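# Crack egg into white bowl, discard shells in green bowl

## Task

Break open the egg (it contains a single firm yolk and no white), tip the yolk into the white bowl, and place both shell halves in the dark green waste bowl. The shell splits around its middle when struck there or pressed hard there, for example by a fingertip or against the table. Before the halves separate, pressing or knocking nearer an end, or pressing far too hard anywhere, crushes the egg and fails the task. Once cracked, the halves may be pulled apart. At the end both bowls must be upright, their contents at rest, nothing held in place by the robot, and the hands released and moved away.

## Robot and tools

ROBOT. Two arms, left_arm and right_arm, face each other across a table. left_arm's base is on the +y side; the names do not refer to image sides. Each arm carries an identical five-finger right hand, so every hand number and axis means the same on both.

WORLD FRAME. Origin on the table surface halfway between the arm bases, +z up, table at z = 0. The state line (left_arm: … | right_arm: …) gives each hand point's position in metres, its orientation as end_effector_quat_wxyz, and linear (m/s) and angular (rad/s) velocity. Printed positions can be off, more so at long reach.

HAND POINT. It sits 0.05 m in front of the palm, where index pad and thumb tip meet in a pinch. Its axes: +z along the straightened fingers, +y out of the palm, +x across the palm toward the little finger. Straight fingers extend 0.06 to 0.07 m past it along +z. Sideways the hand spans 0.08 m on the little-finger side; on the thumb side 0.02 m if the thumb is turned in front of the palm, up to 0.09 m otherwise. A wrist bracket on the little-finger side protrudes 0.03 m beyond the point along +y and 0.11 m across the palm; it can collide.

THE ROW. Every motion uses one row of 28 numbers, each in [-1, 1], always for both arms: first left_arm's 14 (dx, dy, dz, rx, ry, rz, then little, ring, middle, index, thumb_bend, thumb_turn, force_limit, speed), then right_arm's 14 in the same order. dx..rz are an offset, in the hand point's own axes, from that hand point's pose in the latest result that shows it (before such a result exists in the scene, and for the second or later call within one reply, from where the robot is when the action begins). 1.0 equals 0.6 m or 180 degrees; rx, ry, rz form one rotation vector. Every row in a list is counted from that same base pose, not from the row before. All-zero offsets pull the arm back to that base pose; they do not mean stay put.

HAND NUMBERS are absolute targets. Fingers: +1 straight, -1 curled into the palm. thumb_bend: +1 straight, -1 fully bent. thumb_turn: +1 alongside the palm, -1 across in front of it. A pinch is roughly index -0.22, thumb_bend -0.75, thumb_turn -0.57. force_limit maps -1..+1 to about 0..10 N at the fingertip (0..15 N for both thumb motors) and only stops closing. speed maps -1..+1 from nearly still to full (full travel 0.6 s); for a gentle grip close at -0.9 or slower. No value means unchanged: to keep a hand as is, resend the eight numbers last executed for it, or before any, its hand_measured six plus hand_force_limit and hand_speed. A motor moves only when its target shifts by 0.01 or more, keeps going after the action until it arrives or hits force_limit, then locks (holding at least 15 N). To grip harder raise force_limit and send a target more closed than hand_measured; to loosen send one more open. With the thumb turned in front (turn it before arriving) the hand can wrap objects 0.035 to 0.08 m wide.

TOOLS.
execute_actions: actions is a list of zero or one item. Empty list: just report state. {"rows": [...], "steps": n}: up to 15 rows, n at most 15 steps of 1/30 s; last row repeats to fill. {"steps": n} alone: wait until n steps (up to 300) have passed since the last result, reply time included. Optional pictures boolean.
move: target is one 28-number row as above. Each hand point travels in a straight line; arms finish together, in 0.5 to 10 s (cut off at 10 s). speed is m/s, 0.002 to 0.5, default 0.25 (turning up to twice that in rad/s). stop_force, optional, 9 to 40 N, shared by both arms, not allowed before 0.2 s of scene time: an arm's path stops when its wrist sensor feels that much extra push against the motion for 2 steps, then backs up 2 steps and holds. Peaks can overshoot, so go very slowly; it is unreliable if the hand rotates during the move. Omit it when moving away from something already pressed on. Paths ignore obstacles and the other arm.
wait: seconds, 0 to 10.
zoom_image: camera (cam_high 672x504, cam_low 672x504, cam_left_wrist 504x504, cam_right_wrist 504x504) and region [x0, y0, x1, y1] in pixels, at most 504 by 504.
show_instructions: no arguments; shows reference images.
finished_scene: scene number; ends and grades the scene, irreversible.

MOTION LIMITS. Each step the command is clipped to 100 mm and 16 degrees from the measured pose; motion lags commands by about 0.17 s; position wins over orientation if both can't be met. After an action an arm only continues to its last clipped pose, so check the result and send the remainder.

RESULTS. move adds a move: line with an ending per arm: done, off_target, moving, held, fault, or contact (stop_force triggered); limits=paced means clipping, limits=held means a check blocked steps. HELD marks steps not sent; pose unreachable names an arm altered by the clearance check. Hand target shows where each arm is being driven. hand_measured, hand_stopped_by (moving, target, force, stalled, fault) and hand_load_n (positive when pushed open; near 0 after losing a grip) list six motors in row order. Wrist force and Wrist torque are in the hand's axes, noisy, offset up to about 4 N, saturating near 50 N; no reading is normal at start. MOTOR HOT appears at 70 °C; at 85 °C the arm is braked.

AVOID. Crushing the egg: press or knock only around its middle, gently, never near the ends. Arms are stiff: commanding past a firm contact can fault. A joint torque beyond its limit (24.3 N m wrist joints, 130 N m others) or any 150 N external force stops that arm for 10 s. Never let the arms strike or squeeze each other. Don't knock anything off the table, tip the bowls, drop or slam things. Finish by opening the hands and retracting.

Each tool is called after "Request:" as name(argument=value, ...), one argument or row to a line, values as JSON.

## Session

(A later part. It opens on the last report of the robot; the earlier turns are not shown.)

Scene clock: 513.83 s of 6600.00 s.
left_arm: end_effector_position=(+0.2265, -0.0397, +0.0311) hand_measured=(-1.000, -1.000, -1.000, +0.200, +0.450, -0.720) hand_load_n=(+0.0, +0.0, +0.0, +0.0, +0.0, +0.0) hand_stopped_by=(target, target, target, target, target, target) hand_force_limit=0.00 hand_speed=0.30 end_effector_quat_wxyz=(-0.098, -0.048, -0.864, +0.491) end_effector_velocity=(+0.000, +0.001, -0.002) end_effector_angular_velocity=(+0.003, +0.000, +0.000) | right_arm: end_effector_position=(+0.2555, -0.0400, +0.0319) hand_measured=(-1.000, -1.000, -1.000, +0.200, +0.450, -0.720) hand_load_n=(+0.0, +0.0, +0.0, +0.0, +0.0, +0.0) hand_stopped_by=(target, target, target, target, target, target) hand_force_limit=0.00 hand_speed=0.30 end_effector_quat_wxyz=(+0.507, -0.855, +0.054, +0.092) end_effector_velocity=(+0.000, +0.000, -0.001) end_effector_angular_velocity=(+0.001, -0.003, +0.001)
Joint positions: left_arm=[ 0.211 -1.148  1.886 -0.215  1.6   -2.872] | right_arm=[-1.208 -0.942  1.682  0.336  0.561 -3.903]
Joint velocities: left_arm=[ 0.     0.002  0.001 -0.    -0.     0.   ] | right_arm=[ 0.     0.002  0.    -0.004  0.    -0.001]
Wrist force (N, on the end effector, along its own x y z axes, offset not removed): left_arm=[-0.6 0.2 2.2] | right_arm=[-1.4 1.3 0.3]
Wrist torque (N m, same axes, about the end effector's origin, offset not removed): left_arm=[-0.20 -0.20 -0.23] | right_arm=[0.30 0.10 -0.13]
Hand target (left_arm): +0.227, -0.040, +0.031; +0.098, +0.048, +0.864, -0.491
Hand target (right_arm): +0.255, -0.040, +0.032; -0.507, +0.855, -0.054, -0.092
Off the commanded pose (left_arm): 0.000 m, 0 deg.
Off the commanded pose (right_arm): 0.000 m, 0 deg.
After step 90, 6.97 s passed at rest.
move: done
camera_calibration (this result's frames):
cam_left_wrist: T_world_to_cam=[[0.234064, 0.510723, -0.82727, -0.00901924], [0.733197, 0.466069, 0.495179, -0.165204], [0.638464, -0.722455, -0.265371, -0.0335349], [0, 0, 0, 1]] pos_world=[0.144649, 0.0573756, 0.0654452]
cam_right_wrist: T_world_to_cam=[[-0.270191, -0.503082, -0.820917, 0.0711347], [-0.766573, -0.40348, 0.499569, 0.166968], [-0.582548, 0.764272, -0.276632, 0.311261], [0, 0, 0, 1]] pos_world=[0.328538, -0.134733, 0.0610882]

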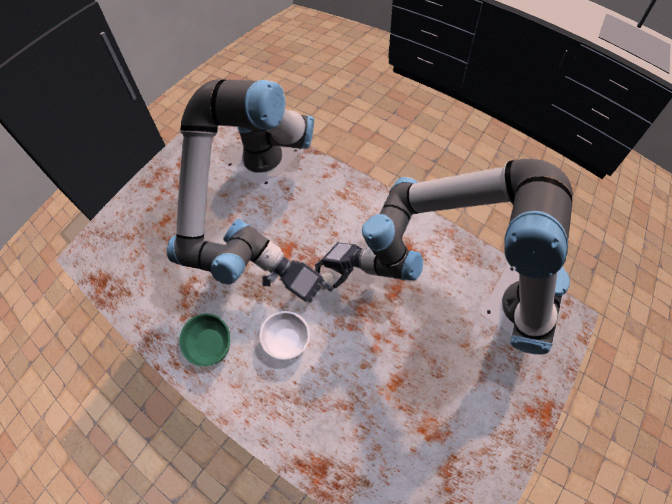

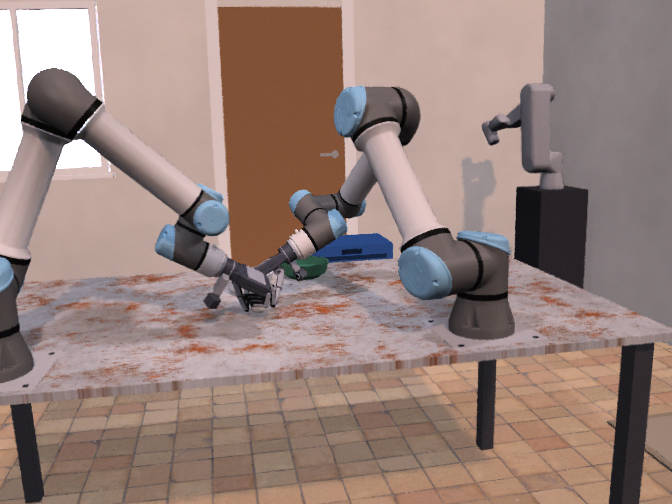

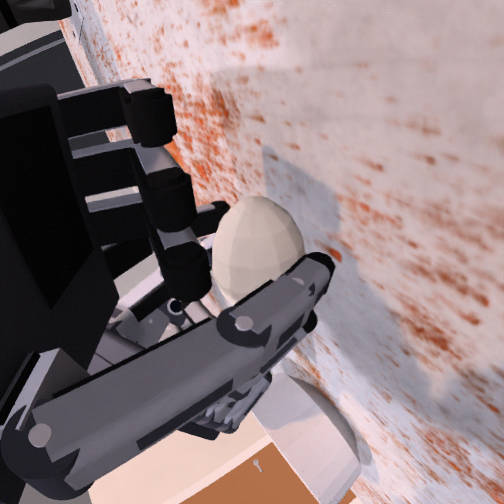

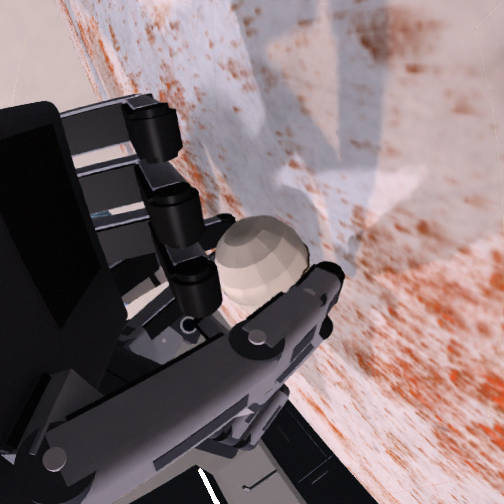

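Request:
move(
  target=[0,0,0,0,0,0,-1,-1,-1,-0.3,-0.4,-0.72,0,-0.9,0,0,0,0,0,0,-1,-1,-1,-0.35,-0.45,-0.72,0.1,-0.9],
  speed=0.03,
)

Scene clock: 522.23 s of 6600.00 s.
left_arm: end_effector_position=(+0.2265, -0.0397, +0.0311) hand_measured=(-1.000, -1.000, -1.000, +0.036, +0.326, -0.720) hand_load_n=(+0.0, +0.0, +0.0, +7.5, +7.0, -1.0) hand_stopped_by=(target, target, target, force, force, target) hand_force_limit=0.00 hand_speed=-0.90 end_effector_quat_wxyz=(-0.098, -0.048, -0.864, +0.491) end_effector_velocity=(+0.000, -0.000, +0.000) end_effector_angular_velocity=(-0.001, +0.000, +0.001) | right_arm: end_effector_position=(+0.2555, -0.0400, +0.0319) hand_measured=(-1.000, -1.000, -1.000, -0.350, -0.118, -0.720) hand_load_n=(+0.0, +0.0, +0.0, +0.0, +0.0, +0.0) hand_stopped_by=(target, target, target, target, moving, target) hand_force_limit=0.10 hand_speed=-0.90 end_effector_quat_wxyz=(+0.507, -0.855, +0.054, +0.092) end_effector_velocity=(-0.000, +0.000, -0.000) end_effector_angular_velocity=(-0.000, +0.002, -0.000)
Joint positions: left_arm=[ 0.211 -1.148  1.886 -0.215  1.6   -2.872] | right_arm=[-1.208 -0.942  1.682  0.336  0.561 -3.903]
Joint velocities: left_arm=[ 0.    -0.    -0.001  0.     0.    -0.001] | right_arm=[ 0.     0.001 -0.     0.    -0.     0.001]
Wrist force (N, on the end effector, along its own x y z axes, offset not removed): left_arm=[1.1 1.9 2.8] | right_arm=[-2.0 0.0 1.0]
Wrist torque (N m, same axes, about the end effector's origin, offset not removed): left_arm=[0.03 -0.46 0.06] | right_arm=[0.12 0.17 -0.24]
Hand target (left_arm): +0.227, -0.040, +0.031; +0.098, +0.048, +0.864, -0.491
Hand target (right_arm): +0.255, -0.040, +0.032; -0.507, +0.855, -0.054, -0.092
Off the commanded pose (left_arm): 0.000 m, 0 deg.
Off the commanded pose (right_arm): 0.000 m, 0 deg.
move: moving (right_arm; no rest 5 s after the path's end)
camera_calibration (this result's frames):
cam_left_wrist: T_world_to_cam=[[0.234065, 0.51072, -0.827272, -0.00901643], [0.733202, 0.466064, 0.495176, -0.1652], [0.638458, -0.722461, -0.265372, -0.0335318], [0, 0, 0, 1]] pos_world=[0.144644, 0.0573732, 0.0654456]
cam_right_wrist: T_world_to_cam=[[-0.270191, -0.503082, -0.820918, 0.0711347], [-0.766573, -0.403481, 0.499569, 0.166968], [-0.582548, 0.764272, -0.276632, 0.311261], [0, 0, 0, 1]] pos_world=[0.328538, -0.134733, 0.0610883]

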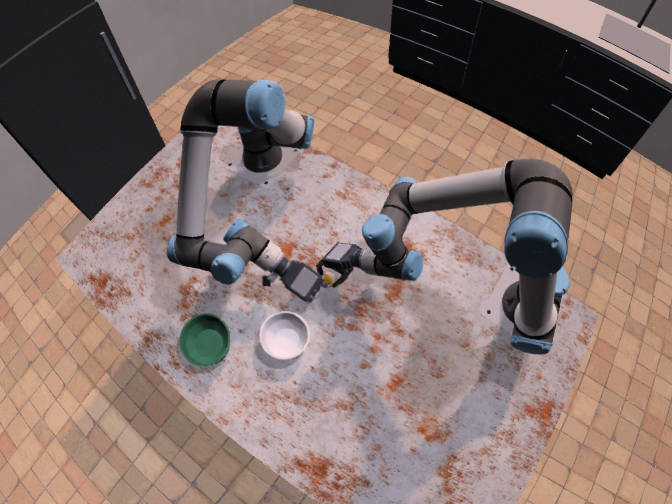

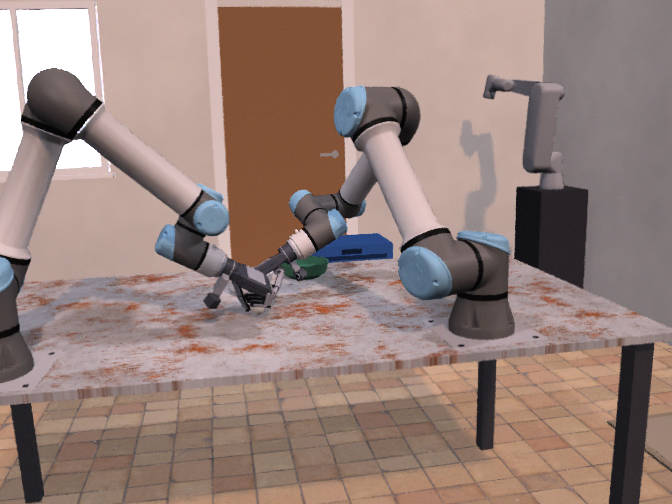

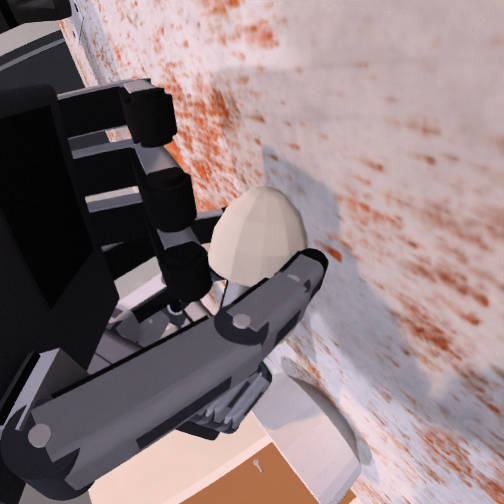

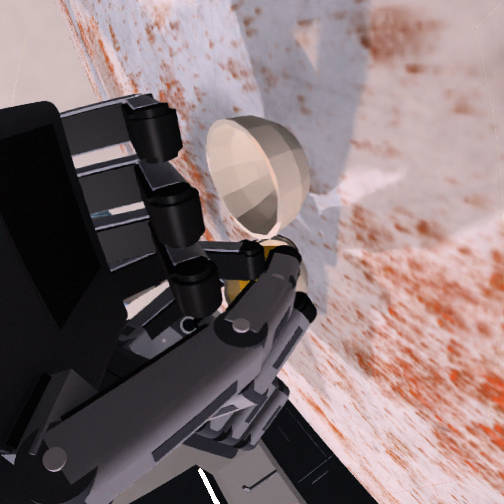

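Request:
execute_actions(
  actions=[
    {"rows":[[0,0,0,0,0,0,-1,-1,-1,-0.3,-0.4,-0.72,0,-0.9,0,0,0,0,0,0,-1,-1,-1,-0.35,-0.1,-0.72,0.1,-0.9]],"steps":3},
  ],
)

Scene clock: 526.50 s of 6600.00 s.
left_arm: end_effector_position=(+0.2265, -0.0397, +0.0311) hand_measured=(-1.000, -1.000, -1.000, +0.036, +0.326, -0.720) hand_load_n=(+0.0, +0.0, +0.0, +7.5, +7.0, -1.0) hand_stopped_by=(target, target, target, force, force, target) hand_force_limit=0.00 hand_speed=-0.90 end_effector_quat_wxyz=(-0.098, -0.048, -0.864, +0.491) end_effector_velocity=(-0.000, -0.000, -0.000) end_effector_angular_velocity=(+0.000, +0.001, -0.000) | right_arm: end_effector_position=(+0.2555, -0.0400, +0.0319) hand_measured=(-1.000, -1.000, -1.000, -0.350, -0.280, -0.720) hand_load_n=(+0.0, +0.0, +0.0, +0.5, +8.0, +0.5) hand_stopped_by=(target, target, target, target, moving, target) hand_force_limit=0.10 hand_speed=-0.90 end_effector_quat_wxyz=(+0.507, -0.855, +0.054, +0.092) end_effector_velocity=(-0.000, -0.000, +0.000) end_effector_angular_velocity=(-0.000, -0.000, +0.001)
Joint positions: left_arm=[ 0.211 -1.148  1.886 -0.215  1.6   -2.872] | right_arm=[-1.208 -0.942  1.682  0.336  0.561 -3.903]
Joint velocities: left_arm=[-0.001 -0.     0.     0.    -0.    -0.001] | right_arm=[-0.    -0.001  0.001  0.001 -0.    -0.001]
Wrist force (N, on the end effector, along its own x y z axes, offset not removed): left_arm=[-1.0 2.7 1.1] | right_arm=[-2.3 1.7 1.1]
Wrist torque (N m, same axes, about the end effector's origin, offset not removed): left_arm=[0.38 -0.04 -0.25] | right_arm=[0.36 0.25 -0.19]
Hand target (left_arm): +0.227, -0.040, +0.031; +0.098, +0.048, +0.864, -0.491
Hand target (right_arm): +0.255, -0.040, +0.032; -0.507, +0.855, -0.054, -0.092
Off the commanded pose (left_arm): 0.000 m, 0 deg.
Off the commanded pose (right_arm): 0.000 m, 0 deg.
Steps of this call (steps 1 to 125: nothing new was sent; steps 126 to 128: all 3 steps of this action). Readings (end_effector_position | what the end effector reports):
126: left_arm (+0.2265, -0.0397, +0.0311) | right_arm (+0.2555, -0.0400, +0.0319) | left_arm hand_measured=(-1.000, -1.000, -1.000, +0.036, +0.326, -0.720) hand_load_n=(+0.0, +0.0, +0.0, +7.5, +7.0, -1.0) hand_stopped_by=(target, target, target, force, force, target) hand_force_limit=0.00 hand_speed=-0.90 | right_arm hand_measured=(-1.000, -1.000, -1.000, -0.350, -0.280, -0.720) hand_load_n=(+0.0, +0.0, +0.0, +0.5, +8.0, +0.5) hand_stopped_by=(target, target, target, target, moving, target) hand_force_limit=0.10 hand_speed=-0.90
127: left_arm (+0.2265, -0.0397, +0.0311) | right_arm (+0.2555, -0.0400, +0.0319) | left_arm hand_measured=(-1.000, -1.000, -1.000, +0.036, +0.326, -0.720) hand_load_n=(+0.0, +0.0, +0.0, +7.5, +7.0, -1.0) hand_stopped_by=(target, target, target, force, force, target) hand_force_limit=0.00 hand_speed=-0.90 | right_arm hand_measured=(-1.000, -1.000, -1.000, -0.350, -0.280, -0.720) hand_load_n=(+0.0, +0.0, +0.0, +0.5, +8.0, +0.5) hand_stopped_by=(target, target, target, target, moving, target) hand_force_limit=0.10 hand_speed=-0.90
128: the state above
camera_calibration (this result's frames):
cam_left_wrist: T_world_to_cam=[[0.234064, 0.510723, -0.82727, -0.00901912], [0.733197, 0.466069, 0.495179, -0.165204], [0.638464, -0.722455, -0.26537, -0.033535], [0, 0, 0, 1]] pos_world=[0.144649, 0.0573755, 0.0654453]
cam_right_wrist: T_world_to_cam=[[-0.270191, -0.503082, -0.820918, 0.0711347], [-0.766573, -0.403481, 0.499569, 0.166968], [-0.582548, 0.764272, -0.276632, 0.311261], [0, 0, 0, 1]] pos_world=[0.328538, -0.134733, 0.0610883]

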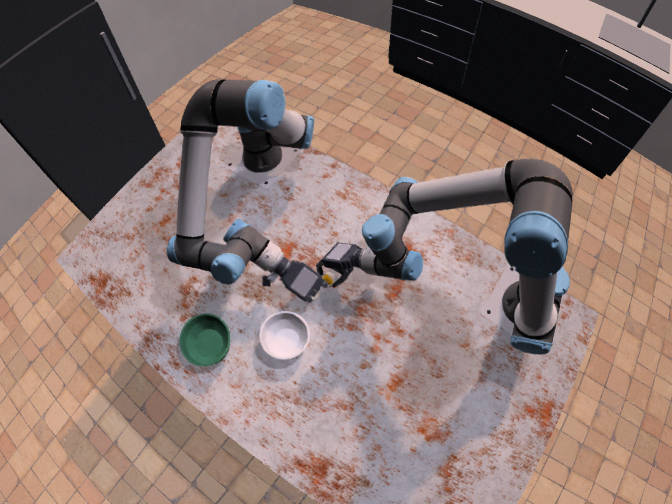

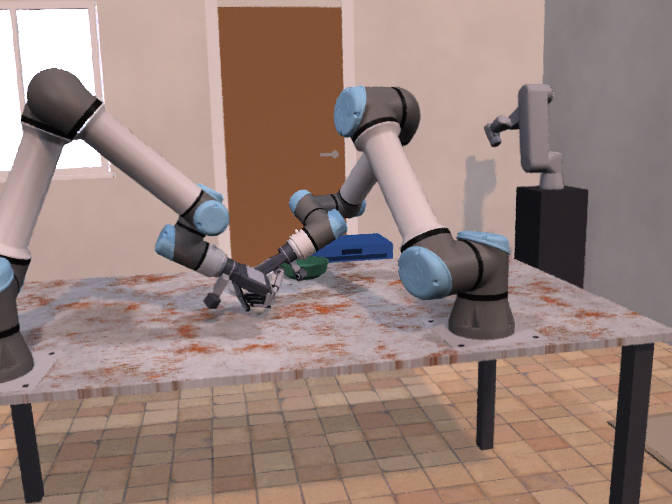

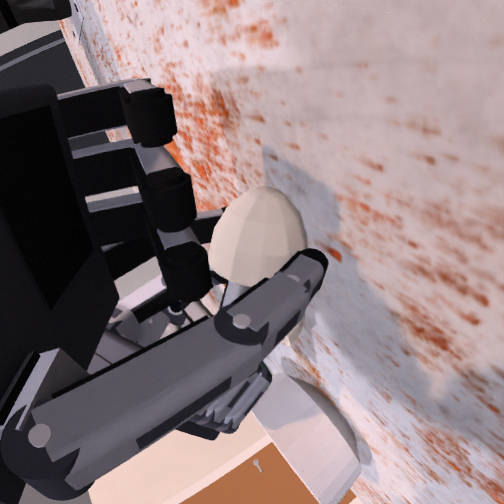

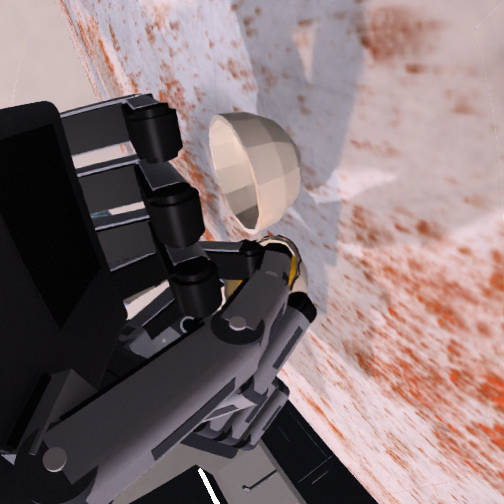

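Request:
zoom_image(
  camera="cam_right_wrist",
  region=[180, 90, 360, 350],
)

Request:
zoom_image(
  camera="cam_high",
  region=[270, 230, 380, 320],
)

Region (180, 90, 360, 350) of cam_right_wrist's 504x504 image, scaled by 1.938, with more detail than that image has; it fills the left 349 columns of this view, and the rest is white.

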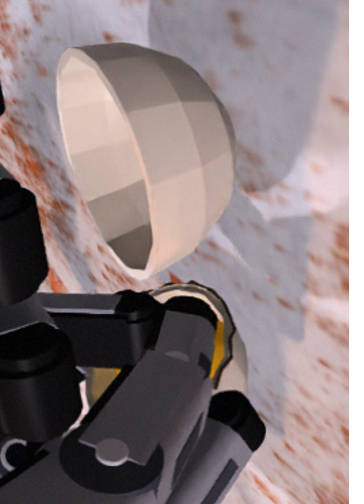

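Region (270, 230, 380, 320) of cam_high's 672x504 image, scaled by 4.582, with more detail than that image has; it fills the top 412 rows of this view, and the rest is white.

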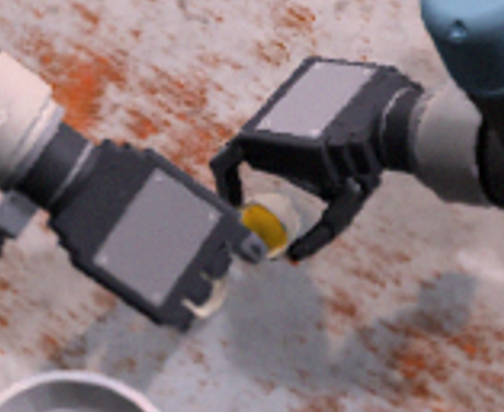

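Request:
move(
  target=[0,0,0,0,0,0,-1,-1,-1,-0.3,-0.4,-0.72,0,-0.9,0.005,-0.03,-0.016,0,0,0,-1,-1,-1,-0.35,-0.1,-0.72,0.1,-0.9],
  speed=0.015,
)

Scene clock: 551.10 s of 6600.00 s.
left_arm: end_effector_position=(+0.2265, -0.0397, +0.0311) hand_measured=(-1.000, -1.000, -1.000, +0.036, +0.326, -0.720) hand_load_n=(+0.0, +0.0, +0.0, +7.5, +7.0, -1.0) hand_stopped_by=(target, target, target, force, force, target) hand_force_limit=0.00 hand_speed=-0.90 end_effector_quat_wxyz=(-0.098, -0.048, -0.864, +0.491) end_effector_velocity=(+0.000, +0.000, -0.000) end_effector_angular_velocity=(-0.000, +0.000, +0.000) | right_arm: end_effector_position=(+0.2627, -0.0398, +0.0511) hand_measured=(-1.000, -1.000, -1.000, -0.350, -0.100, -0.720) hand_load_n=(+0.0, +0.0, +0.0, +0.0, +0.0, +0.0) hand_stopped_by=(target, target, target, target, target, target) hand_force_limit=0.10 hand_speed=-0.90 end_effector_quat_wxyz=(+0.507, -0.855, +0.054, +0.092) end_effector_velocity=(+0.001, +0.000, +0.002) end_effector_angular_velocity=(+0.001, -0.002, -0.000)
Joint positions: left_arm=[ 0.211 -1.148  1.886 -0.215  1.6   -2.872] | right_arm=[-1.214 -0.959  1.652  0.393  0.559 -3.913]
Joint velocities: left_arm=[ 0.     0.     0.001 -0.001 -0.    -0.   ] | right_arm=[-0.    -0.001 -0.003  0.003  0.    -0.001]
Wrist force (N, on the end effector, along its own x y z axes, offset not removed): left_arm=[-1.5 0.8 -0.2] | right_arm=[-2.8 1.1 -0.3]
Wrist torque (N m, same axes, about the end effector's origin, offset not removed): left_arm=[0.03 -0.02 -0.23] | right_arm=[0.33 0.38 -0.23]
Hand target (left_arm): +0.227, -0.040, +0.031; +0.098, +0.048, +0.864, -0.491
Hand target (right_arm): +0.263, -0.040, +0.051; -0.507, +0.855, -0.054, -0.092
Off the commanded pose (left_arm): 0.000 m, 0 deg.
Off the commanded pose (right_arm): 0.000 m, 0 deg.
After step 430, 8.63 s passed at rest.
move: done
camera_calibration (this result's frames):
cam_left_wrist: T_world_to_cam=[[0.234065, 0.51072, -0.827272, -0.00901647], [0.733202, 0.466064, 0.495176, -0.1652], [0.638457, -0.722461, -0.265372, -0.0335318], [0, 0, 0, 1]] pos_world=[0.144644, 0.0573732, 0.0654455]
cam_right_wrist: T_world_to_cam=[[-0.270193, -0.503073, -0.820922, 0.0889426], [-0.76658, -0.403476, 0.499563, 0.162997], [-0.582539, 0.764281, -0.276629, 0.320599], [0, 0, 0, 1]] pos_world=[0.335743, -0.134518, 0.080275]

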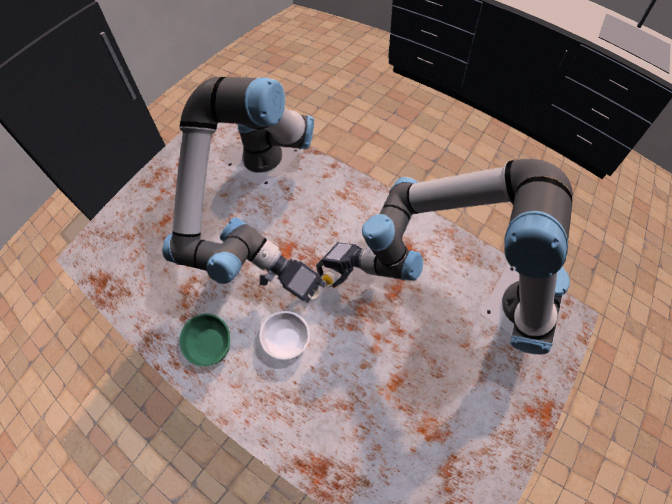

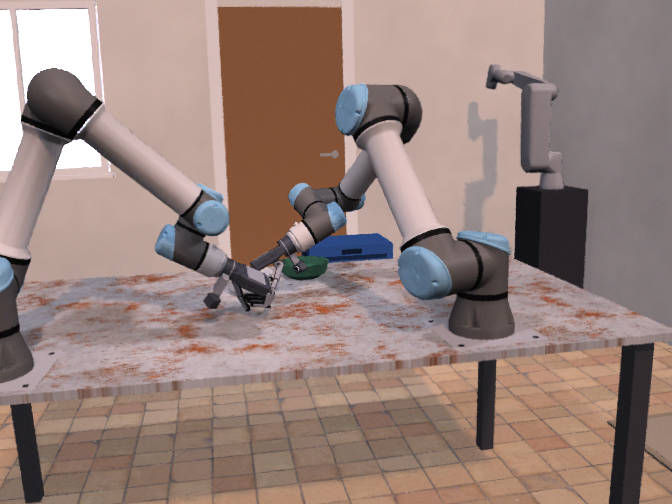

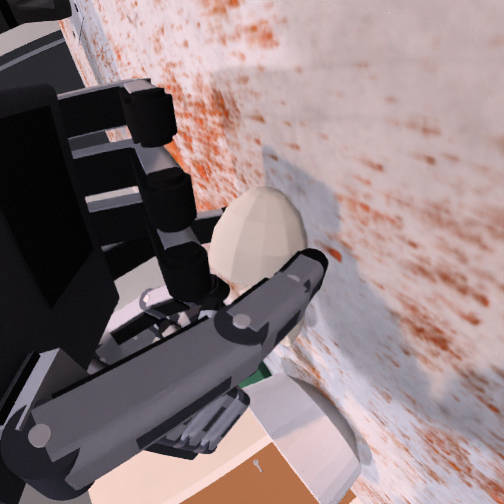

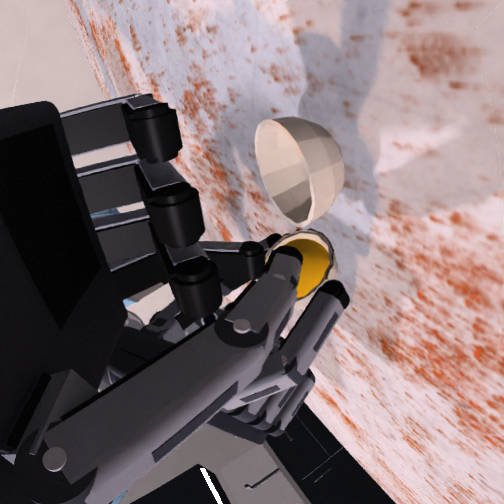

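Request:
execute_actions(
  actions=[],
)

Scene clock: 560.80 s of 6600.00 s.
left_arm: end_effector_position=(+0.2265, -0.0397, +0.0311) hand_measured=(-1.000, -1.000, -1.000, +0.036, +0.326, -0.720) hand_load_n=(+0.0, +0.0, +0.0, +7.5, +7.0, -1.0) hand_stopped_by=(target, target, target, force, force, target) hand_force_limit=0.00 hand_speed=-0.90 end_effector_quat_wxyz=(-0.098, -0.048, -0.864, +0.491) end_effector_velocity=(+0.000, +0.000, -0.000) end_effector_angular_velocity=(+0.000, +0.001, +0.001) | right_arm: end_effector_position=(+0.2627, -0.0398, +0.0512) hand_measured=(-1.000, -1.000, -1.000, -0.350, -0.100, -0.720) hand_load_n=(+0.0, +0.0, +0.0, +0.0, +0.0, +0.0) hand_stopped_by=(target, target, target, target, target, target) hand_force_limit=0.10 hand_speed=-0.90 end_effector_quat_wxyz=(+0.507, -0.855, +0.054, +0.092) end_effector_velocity=(-0.000, -0.000, +0.000) end_effector_angular_velocity=(-0.000, +0.000, -0.001)
Joint positions: left_arm=[ 0.211 -1.148  1.886 -0.215  1.6   -2.872] | right_arm=[-1.214 -0.959  1.652  0.393  0.559 -3.913]
Joint velocities: left_arm=[ 0.     0.     0.001 -0.     0.    -0.001] | right_arm=[-0.    -0.001  0.    -0.     0.     0.001]
Wrist force (N, on the end effector, along its own x y z axes, offset not removed): left_arm=[0.2 -0.2 -0.1] | right_arm=[-1.8 0.8 0.8]
Wrist torque (N m, same axes, about the end effector's origin, offset not removed): left_arm=[-0.06 -0.32 0.05] | right_arm=[0.21 0.18 -0.26]
Hand target (left_arm): +0.227, -0.040, +0.031; +0.098, +0.048, +0.864, -0.491
Hand target (right_arm): +0.263, -0.040, +0.051; -0.507, +0.855, -0.054, -0.092
Off the commanded pose (left_arm): 0.000 m, 0 deg.
Off the commanded pose (right_arm): 0.000 m, 0 deg.
Steps of this call (steps 1 to 90: nothing new was sent; then 6.70 s passed at rest). Readings (end_effector_position | what the end effector reports):
1: left_arm (+0.2265, -0.0397, +0.0311) | right_arm (+0.2627, -0.0398, +0.0511) | left_arm hand_measured=(-1.000, -1.000, -1.000, +0.036, +0.326, -0.720) hand_load_n=(+0.0, +0.0, +0.0, +7.5, +7.0, -1.0) hand_stopped_by=(target, target, target, force, force, target) hand_force_limit=0.00 hand_speed=-0.90 | right_arm hand_measured=(-1.000, -1.000, -1.000, -0.350, -0.100, -0.720) hand_load_n=(+0.0, +0.0, +0.0, +0.0, +0.0, +0.0) hand_stopped_by=(target, target, target, target, target, target) hand_force_limit=0.10 hand_speed=-0.90
2: left_arm (+0.2265, -0.0397, +0.0311) | right_arm (+0.2627, -0.0398, +0.0511) | left_arm hand_measured=(-1.000, -1.000, -1.000, +0.036, +0.326, -0.720) hand_load_n=(+0.0, +0.0, +0.0, +7.5, +7.0, -1.0) hand_stopped_by=(target, target, target, force, force, target) hand_force_limit=0.00 hand_speed=-0.90 | right_arm hand_measured=(-1.000, -1.000, -1.000, -0.350, -0.100, -0.720) hand_load_n=(+0.0, +0.0, +0.0, +0.0, +0.0, +0.0) hand_stopped_by=(target, target, target, target, target, target) hand_force_limit=0.10 hand_speed=-0.90
4: left_arm (+0.2265, -0.0397, +0.0311) | right_arm (+0.2627, -0.0398, +0.0511) | left_arm hand_measured=(-1.000, -1.000, -1.000, +0.036, +0.326, -0.720) hand_load_n=(+0.0, +0.0, +0.0, +7.5, +7.0, -1.0) hand_stopped_by=(target, target, target, force, force, target) hand_force_limit=0.00 hand_speed=-0.90 | right_arm hand_measured=(-1.000, -1.000, -1.000, -0.350, -0.100, -0.720) hand_load_n=(+0.0, +0.0, +0.0, +0.0, +0.0, +0.0) hand_stopped_by=(target, target, target, target, target, target) hand_force_limit=0.10 hand_speed=-0.90
8: left_arm (+0.2265, -0.0397, +0.0311) | right_arm (+0.2627, -0.0398, +0.0512) | left_arm hand_measured=(-1.000, -1.000, -1.000, +0.036, +0.326, -0.720) hand_load_n=(+0.0, +0.0, +0.0, +7.5, +7.0, -1.0) hand_stopped_by=(target, target, target, force, force, target) hand_force_limit=0.00 hand_speed=-0.90 | right_arm hand_measured=(-1.000, -1.000, -1.000, -0.350, -0.100, -0.720) hand_load_n=(+0.0, +0.0, +0.0, +0.0, +0.0, +0.0) hand_stopped_by=(target, target, target, target, target, target) hand_force_limit=0.10 hand_speed=-0.90
90: the state above
camera_calibration (this result's frames):
cam_left_wrist: T_world_to_cam=[[0.234065, 0.51072, -0.827272, -0.00901644], [0.733202, 0.466064, 0.495176, -0.1652], [0.638457, -0.722461, -0.265372, -0.0335318], [0, 0, 0, 1]] pos_world=[0.144644, 0.0573732, 0.0654456]
cam_right_wrist: T_world_to_cam=[[-0.270191, -0.503083, -0.820917, 0.089036], [-0.766572, -0.403482, 0.49957, 0.162973], [-0.58255, 0.764271, -0.276632, 0.320653], [0, 0, 0, 1]] pos_world=[0.335784, -0.134516, 0.0803775]

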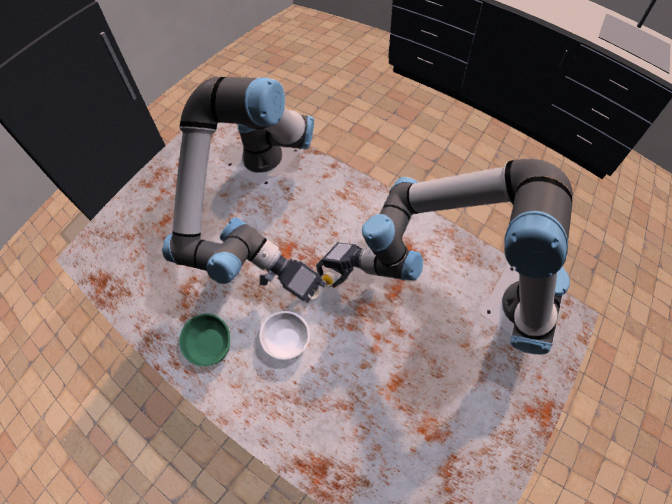

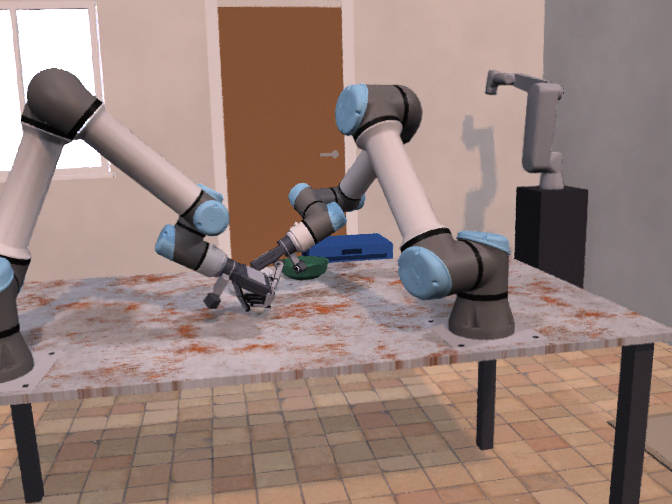

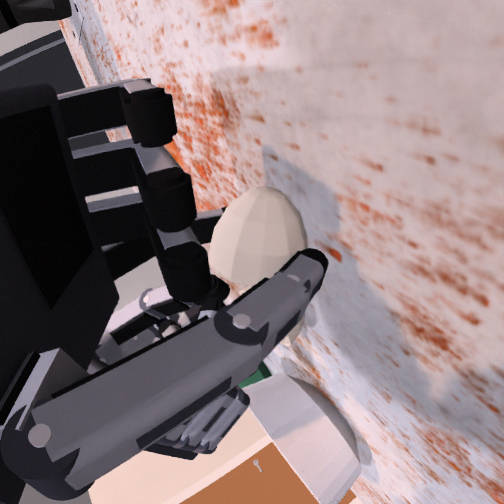

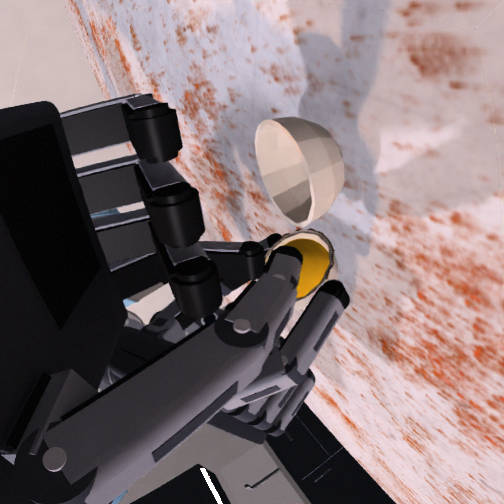

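Request:
move(
  target=[0,0,0,0,0,0,-1,-1,-1,-0.3,-0.4,-0.72,0,-0.9,-0.0141,-0.0571,-0.0312,0,0,0,-1,-1,-1,-0.35,-0.1,-0.72,0.1,-0.9],
  speed=0.08,
)

Request:
move(
  target=[0,0,0,0,0,0,-1,-1,-1,-0.3,-0.4,-0.72,0,-0.9,0.03,0.03,-0.26,0,0,0,-1,-1,-1,0.2,0.45,-0.72,0.1,0.3],
  speed=0.2,
)

Scene clock: 567.77 s of 6600.00 s.
left_arm: end_effector_position=(+0.2265, -0.0397, +0.0311) hand_measured=(-1.000, -1.000, -1.000, +0.036, +0.326, -0.720) hand_load_n=(+0.0, +0.0, +0.0, +7.5, +7.0, -1.0) hand_stopped_by=(target, target, target, force, force, target) hand_force_limit=0.00 hand_speed=-0.90 end_effector_quat_wxyz=(-0.098, -0.048, -0.864, +0.491) end_effector_velocity=(-0.000, -0.001, +0.001) end_effector_angular_velocity=(-0.002, -0.000, -0.000) | right_arm: end_effector_position=(+0.2627, -0.0398, +0.0910) hand_measured=(-1.000, -1.000, -1.000, -0.350, -0.100, -0.720) hand_load_n=(+0.0, +0.0, +0.0, +0.0, +0.0, +0.0) hand_stopped_by=(target, target, target, target, target, target) hand_force_limit=0.10 hand_speed=-0.90 end_effector_quat_wxyz=(+0.507, -0.855, +0.054, +0.092) end_effector_velocity=(+0.000, +0.000, +0.002) end_effector_angular_velocity=(-0.000, +0.002, -0.001)
Joint positions: left_arm=[ 0.211 -1.148  1.886 -0.215  1.6   -2.872] | right_arm=[-1.214 -1.016  1.624  0.478  0.559 -3.913]
Joint velocities: left_arm=[-0.001 -0.    -0.001 -0.002 -0.    -0.   ] | right_arm=[ 0.    -0.002 -0.002  0.004  0.     0.002]
Wrist force (N, on the end effector, along its own x y z axes, offset not removed): left_arm=[-0.6 1.7 0.3] | right_arm=[-2.6 0.7 0.6]
Wrist torque (N m, same axes, about the end effector's origin, offset not removed): left_arm=[0.25 -0.02 -0.22] | right_arm=[0.22 0.25 -0.23]
Hand target (left_arm): +0.227, -0.040, +0.031; +0.098, +0.048, +0.864, -0.491
Hand target (right_arm): +0.263, -0.040, +0.091; -0.507, +0.855, -0.054, -0.092
Off the commanded pose (left_arm): 0.000 m, 0 deg.
Off the commanded pose (right_arm): 0.000 m, 0 deg.
After step 90, 3.07 s passed at rest.
move: done
camera_calibration (this result's frames):
cam_left_wrist: T_world_to_cam=[[0.234065, 0.51072, -0.827272, -0.00901637], [0.733202, 0.466064, 0.495176, -0.1652], [0.638458, -0.722461, -0.265372, -0.0335318], [0, 0, 0, 1]] pos_world=[0.144644, 0.0573732, 0.0654457]
cam_right_wrist: T_world_to_cam=[[-0.270196, -0.503086, -0.820913, 0.121696], [-0.766568, -0.403481, 0.499577, 0.143058], [-0.582553, 0.764269, -0.276631, 0.331656], [0, 0, 0, 1]] pos_world=[0.335752, -0.13453, 0.12018]

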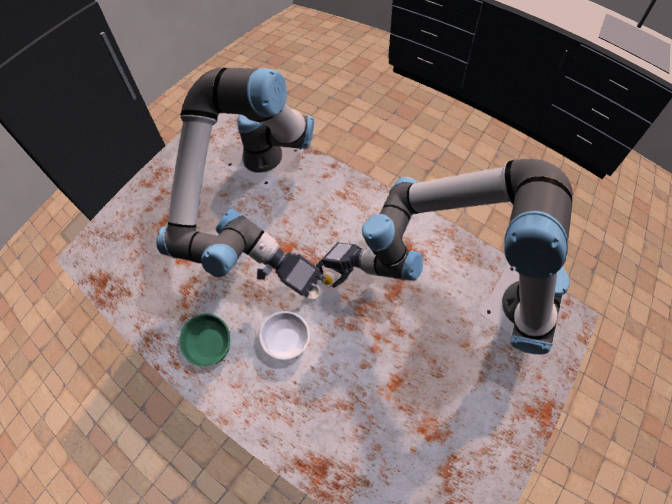

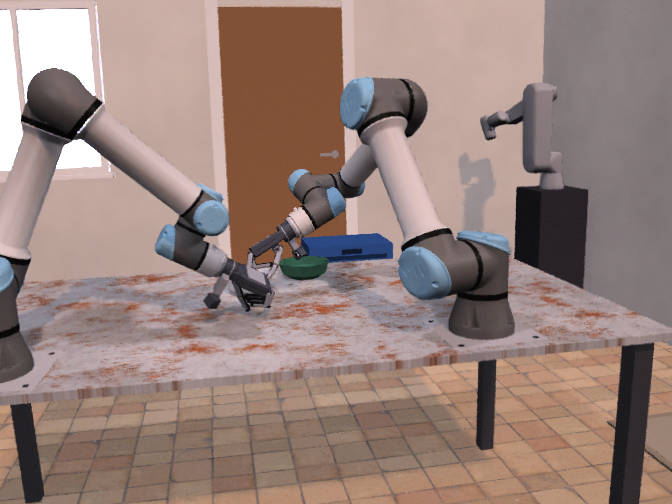

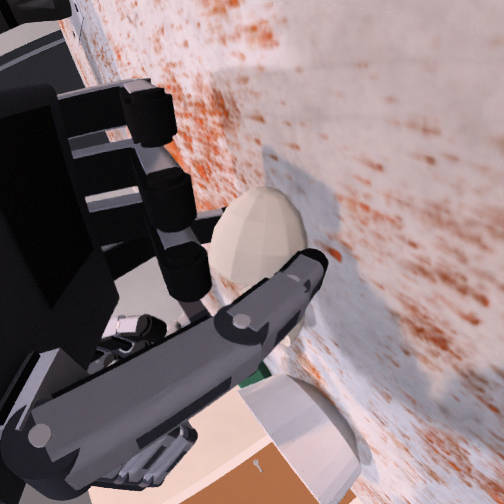

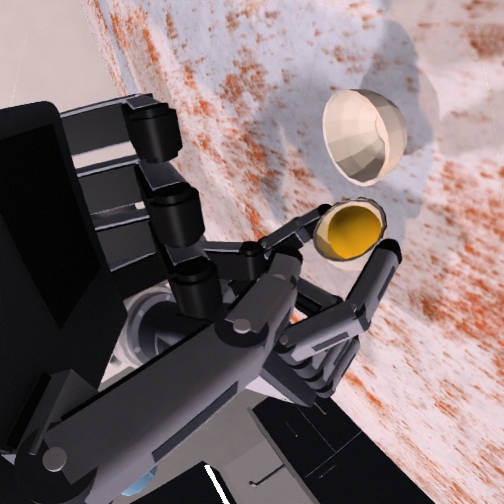

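Scene clock: 569.13 s of 6600.00 s.
left_arm: end_effector_position=(+0.2265, -0.0397, +0.0311) hand_measured=(-1.000, -1.000, -1.000, +0.036, +0.326, -0.720) hand_load_n=(+0.0, +0.0, +0.0, +7.5, +7.0, -1.0) hand_stopped_by=(target, target, target, force, force, target) hand_force_limit=0.00 hand_speed=-0.90 end_effector_quat_wxyz=(-0.098, -0.048, -0.864, +0.491) end_effector_velocity=(-0.000, +0.001, -0.001) end_effector_angular_velocity=(+0.003, +0.001, +0.001) | right_arm: end_effector_position=(+0.2929, -0.1850, +0.1447) hand_measured=(-1.000, -1.000, -1.000, +0.200, +0.450, -0.720) hand_load_n=(+0.0, +0.0, +0.0, +0.0, +0.0, +0.0) hand_stopped_by=(target, target, target, target, target, target) hand_force_limit=0.10 hand_speed=0.30 end_effector_quat_wxyz=(+0.507, -0.855, +0.054, +0.092) end_effector_velocity=(+0.000, -0.001, -0.000) end_effector_angular_velocity=(+0.001, +0.001, +0.005)
Joint positions: left_arm=[ 0.211 -1.148  1.886 -0.215  1.6   -2.872] | right_arm=[-1.558 -1.085  1.751  1.018  0.491 -4.598]
Joint velocities: left_arm=[ 0.     0.     0.001  0.002 -0.    -0.   ] | right_arm=[-0.003  0.004  0.     0.012  0.    -0.016]
Wrist force (N, on the end effector, along its own x y z axes, offset not removed): left_arm=[2.2 0.9 -1.0] | right_arm=[-2.2 0.8 0.9]
Wrist torque (N m, same axes, about the end effector's origin, offset not removed): left_arm=[0.07 -0.53 0.11] | right_arm=[0.20 0.25 -0.26]
Hand target (left_arm): +0.227, -0.040, +0.031; +0.098, +0.048, +0.864, -0.491
Hand target (right_arm): +0.293, -0.185, +0.145; -0.507, +0.855, -0.054, -0.093
Off the commanded pose (left_arm): 0.000 m, 0 deg.
Off the commanded pose (right_arm): 0.000 m, 0 deg.
move: done
camera_calibration (this result's frames):
cam_left_wrist: T_world_to_cam=[[0.234065, 0.51072, -0.827272, -0.00901636], [0.733202, 0.466064, 0.495176, -0.1652], [0.638458, -0.722461, -0.265372, -0.0335319], [0, 0, 0, 1]] pos_world=[0.144644, 0.0573731, 0.0654456]
cam_right_wrist: T_world_to_cam=[[-0.270274, -0.503171, -0.820836, 0.100945], [-0.766479, -0.403484, 0.499711, 0.080756], [-0.582634, 0.764212, -0.276618, 0.47514], [0, 0, 0, 1]] pos_world=[0.366013, -0.279731, 0.173937]

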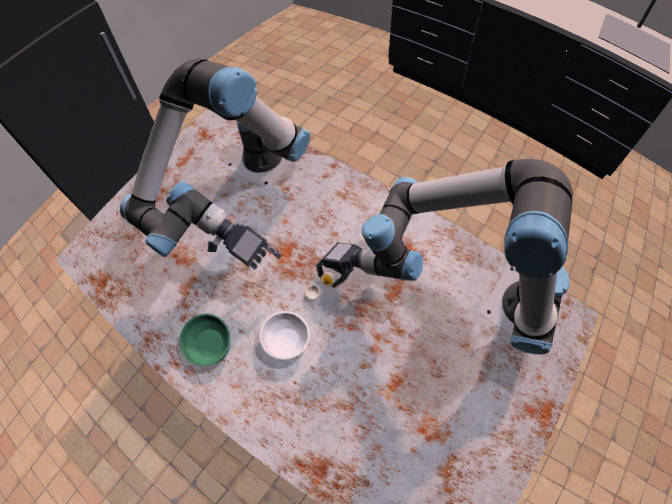

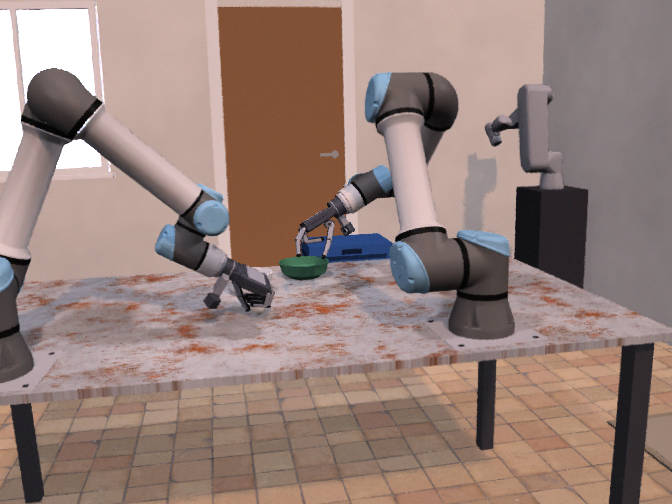

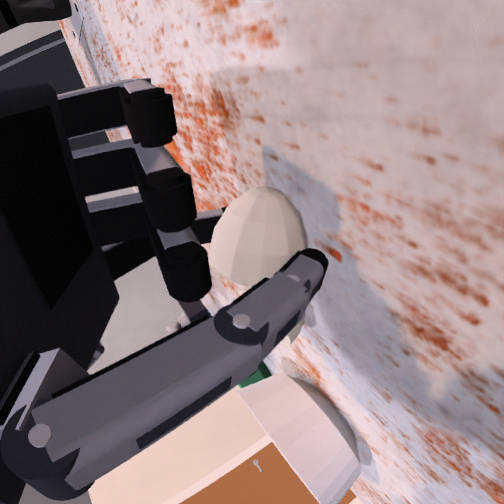

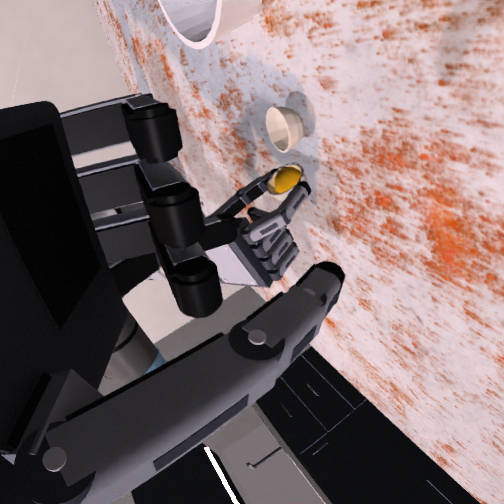

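Request:
zoom_image(
  camera="cam_right_wrist",
  region=[220,80,360,220],
)

Request:
zoom_image(
  camera="cam_high",
  region=[280,230,380,330],
)

Region (220, 80, 360, 220) of cam_right_wrist's 504x504 image, scaled by 3.600, with more detail than that image has.

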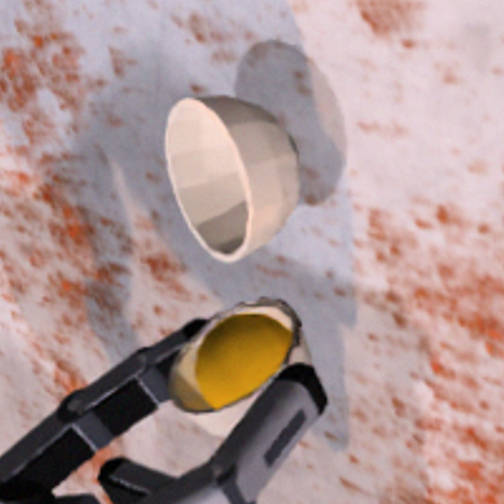

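Region (280, 230, 380, 330) of cam_high's 672x504 image, scaled by 5.040, with more detail than that image has.

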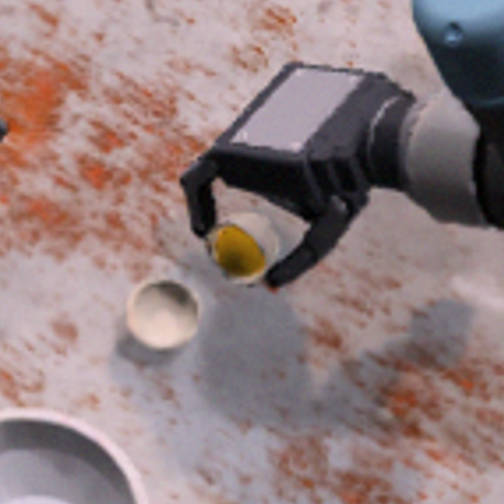

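Request:
move(
  target=[-0.0307,-0.1189,-0.0706,0.0007,-0.0285,0.0477,-1,-1,-1,-0.3,-0.4,-0.72,0,-0.9,0,0,0,0,0,0,-1,-1,-1,0.2,0.45,-0.72,0.1,0.3],
  speed=0.06,
)

Scene clock: 581.07 s of 6600.00 s.
left_arm: end_effector_position=(+0.2265, -0.0398, +0.1161) hand_measured=(-1.000, -1.000, -1.000, +0.036, +0.326, -0.720) hand_load_n=(+0.0, +0.0, +0.0, +7.5, +7.0, -1.0) hand_stopped_by=(target, target, target, force, force, target) hand_force_limit=0.00 hand_speed=-0.90 end_effector_quat_wxyz=(+0.173, +0.090, +0.853, -0.485) end_effector_velocity=(+0.001, +0.000, +0.002) end_effector_angular_velocity=(-0.001, -0.003, +0.002) | right_arm: end_effector_position=(+0.2929, -0.1850, +0.1447) hand_measured=(-1.000, -1.000, -1.000, +0.200, +0.450, -0.720) hand_load_n=(+0.0, +0.0, +0.0, +0.0, +0.0, +0.0) hand_stopped_by=(target, target, target, target, target, target) hand_force_limit=0.10 hand_speed=0.30 end_effector_quat_wxyz=(+0.507, -0.855, +0.054, +0.092) end_effector_velocity=(+0.000, +0.000, -0.000) end_effector_angular_velocity=(+0.000, +0.001, +0.000)
Joint positions: left_arm=[ 0.143 -1.286  1.86  -0.08   1.457 -2.754] | right_arm=[-1.558 -1.085  1.751  1.018  0.491 -4.598]
Joint velocities: left_arm=[ 0.001 -0.002 -0.001  0.002 -0.003  0.002] | right_arm=[-0.     0.001 -0.     0.001 -0.    -0.001]
Wrist force (N, on the end effector, along its own x y z axes, offset not removed): left_arm=[1.4 0.5 2.1] | right_arm=[-2.1 0.3 0.3]
Wrist torque (N m, same axes, about the end effector's origin, offset not removed): left_arm=[-0.16 -0.45 -0.01] | right_arm=[0.12 0.21 -0.27]
Hand target (left_arm): +0.226, -0.040, +0.116; +0.173, +0.090, +0.853, -0.485
Hand target (right_arm): +0.293, -0.185, +0.145; -0.507, +0.855, -0.054, -0.092
Off the commanded pose (left_arm): 0.000 m, 0 deg.
Off the commanded pose (right_arm): 0.000 m, 0 deg.
After step 90, 7.10 s passed at rest.
move: done
camera_calibration (this result's frames):
cam_left_wrist: T_world_to_cam=[[0.374069, 0.510907, -0.773981, 0.0233785], [0.636269, 0.46579, 0.614981, -0.19915], [0.674711, -0.722505, -0.150836, -0.032502], [0, 0, 0, 1]] pos_world=[0.139897, 0.057335, 0.135665]
cam_right_wrist: T_world_to_cam=[[-0.270272, -0.50319, -0.820824, 0.100933], [-0.766478, -0.403475, 0.49972, 0.0807567], [-0.582636, 0.764204, -0.276636, 0.475144], [0, 0, 0, 1]] pos_world=[0.366013, -0.279735, 0.173935]

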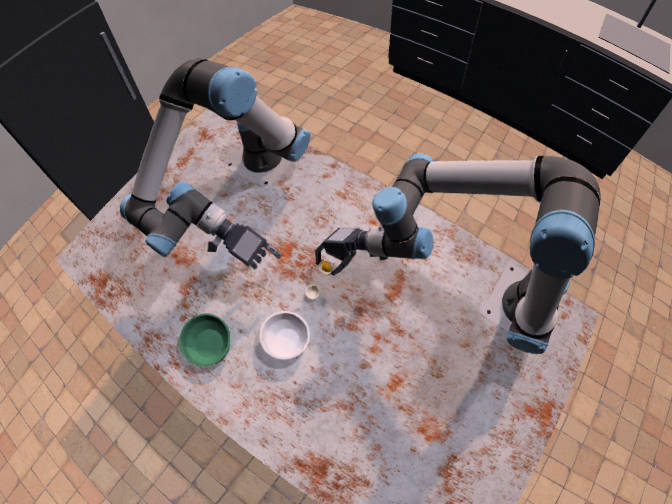

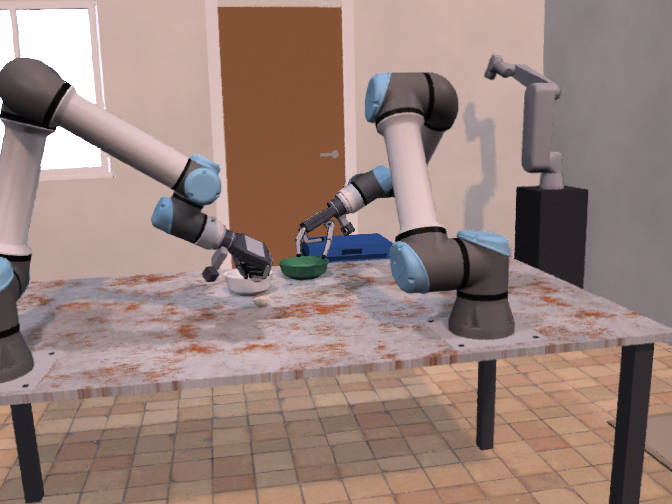

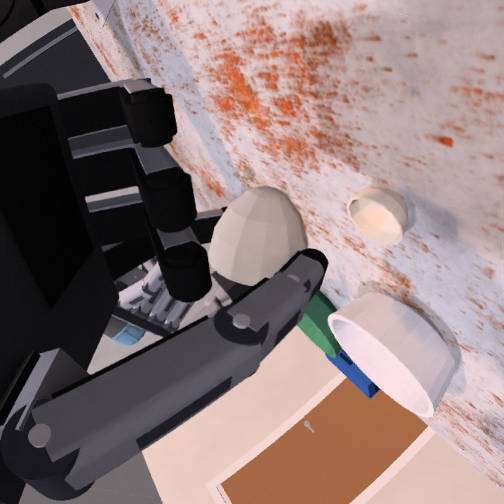

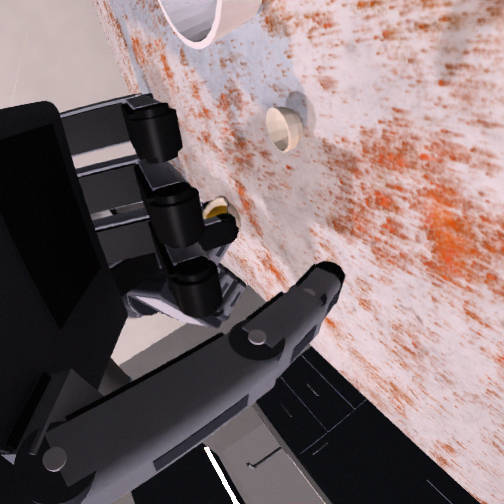

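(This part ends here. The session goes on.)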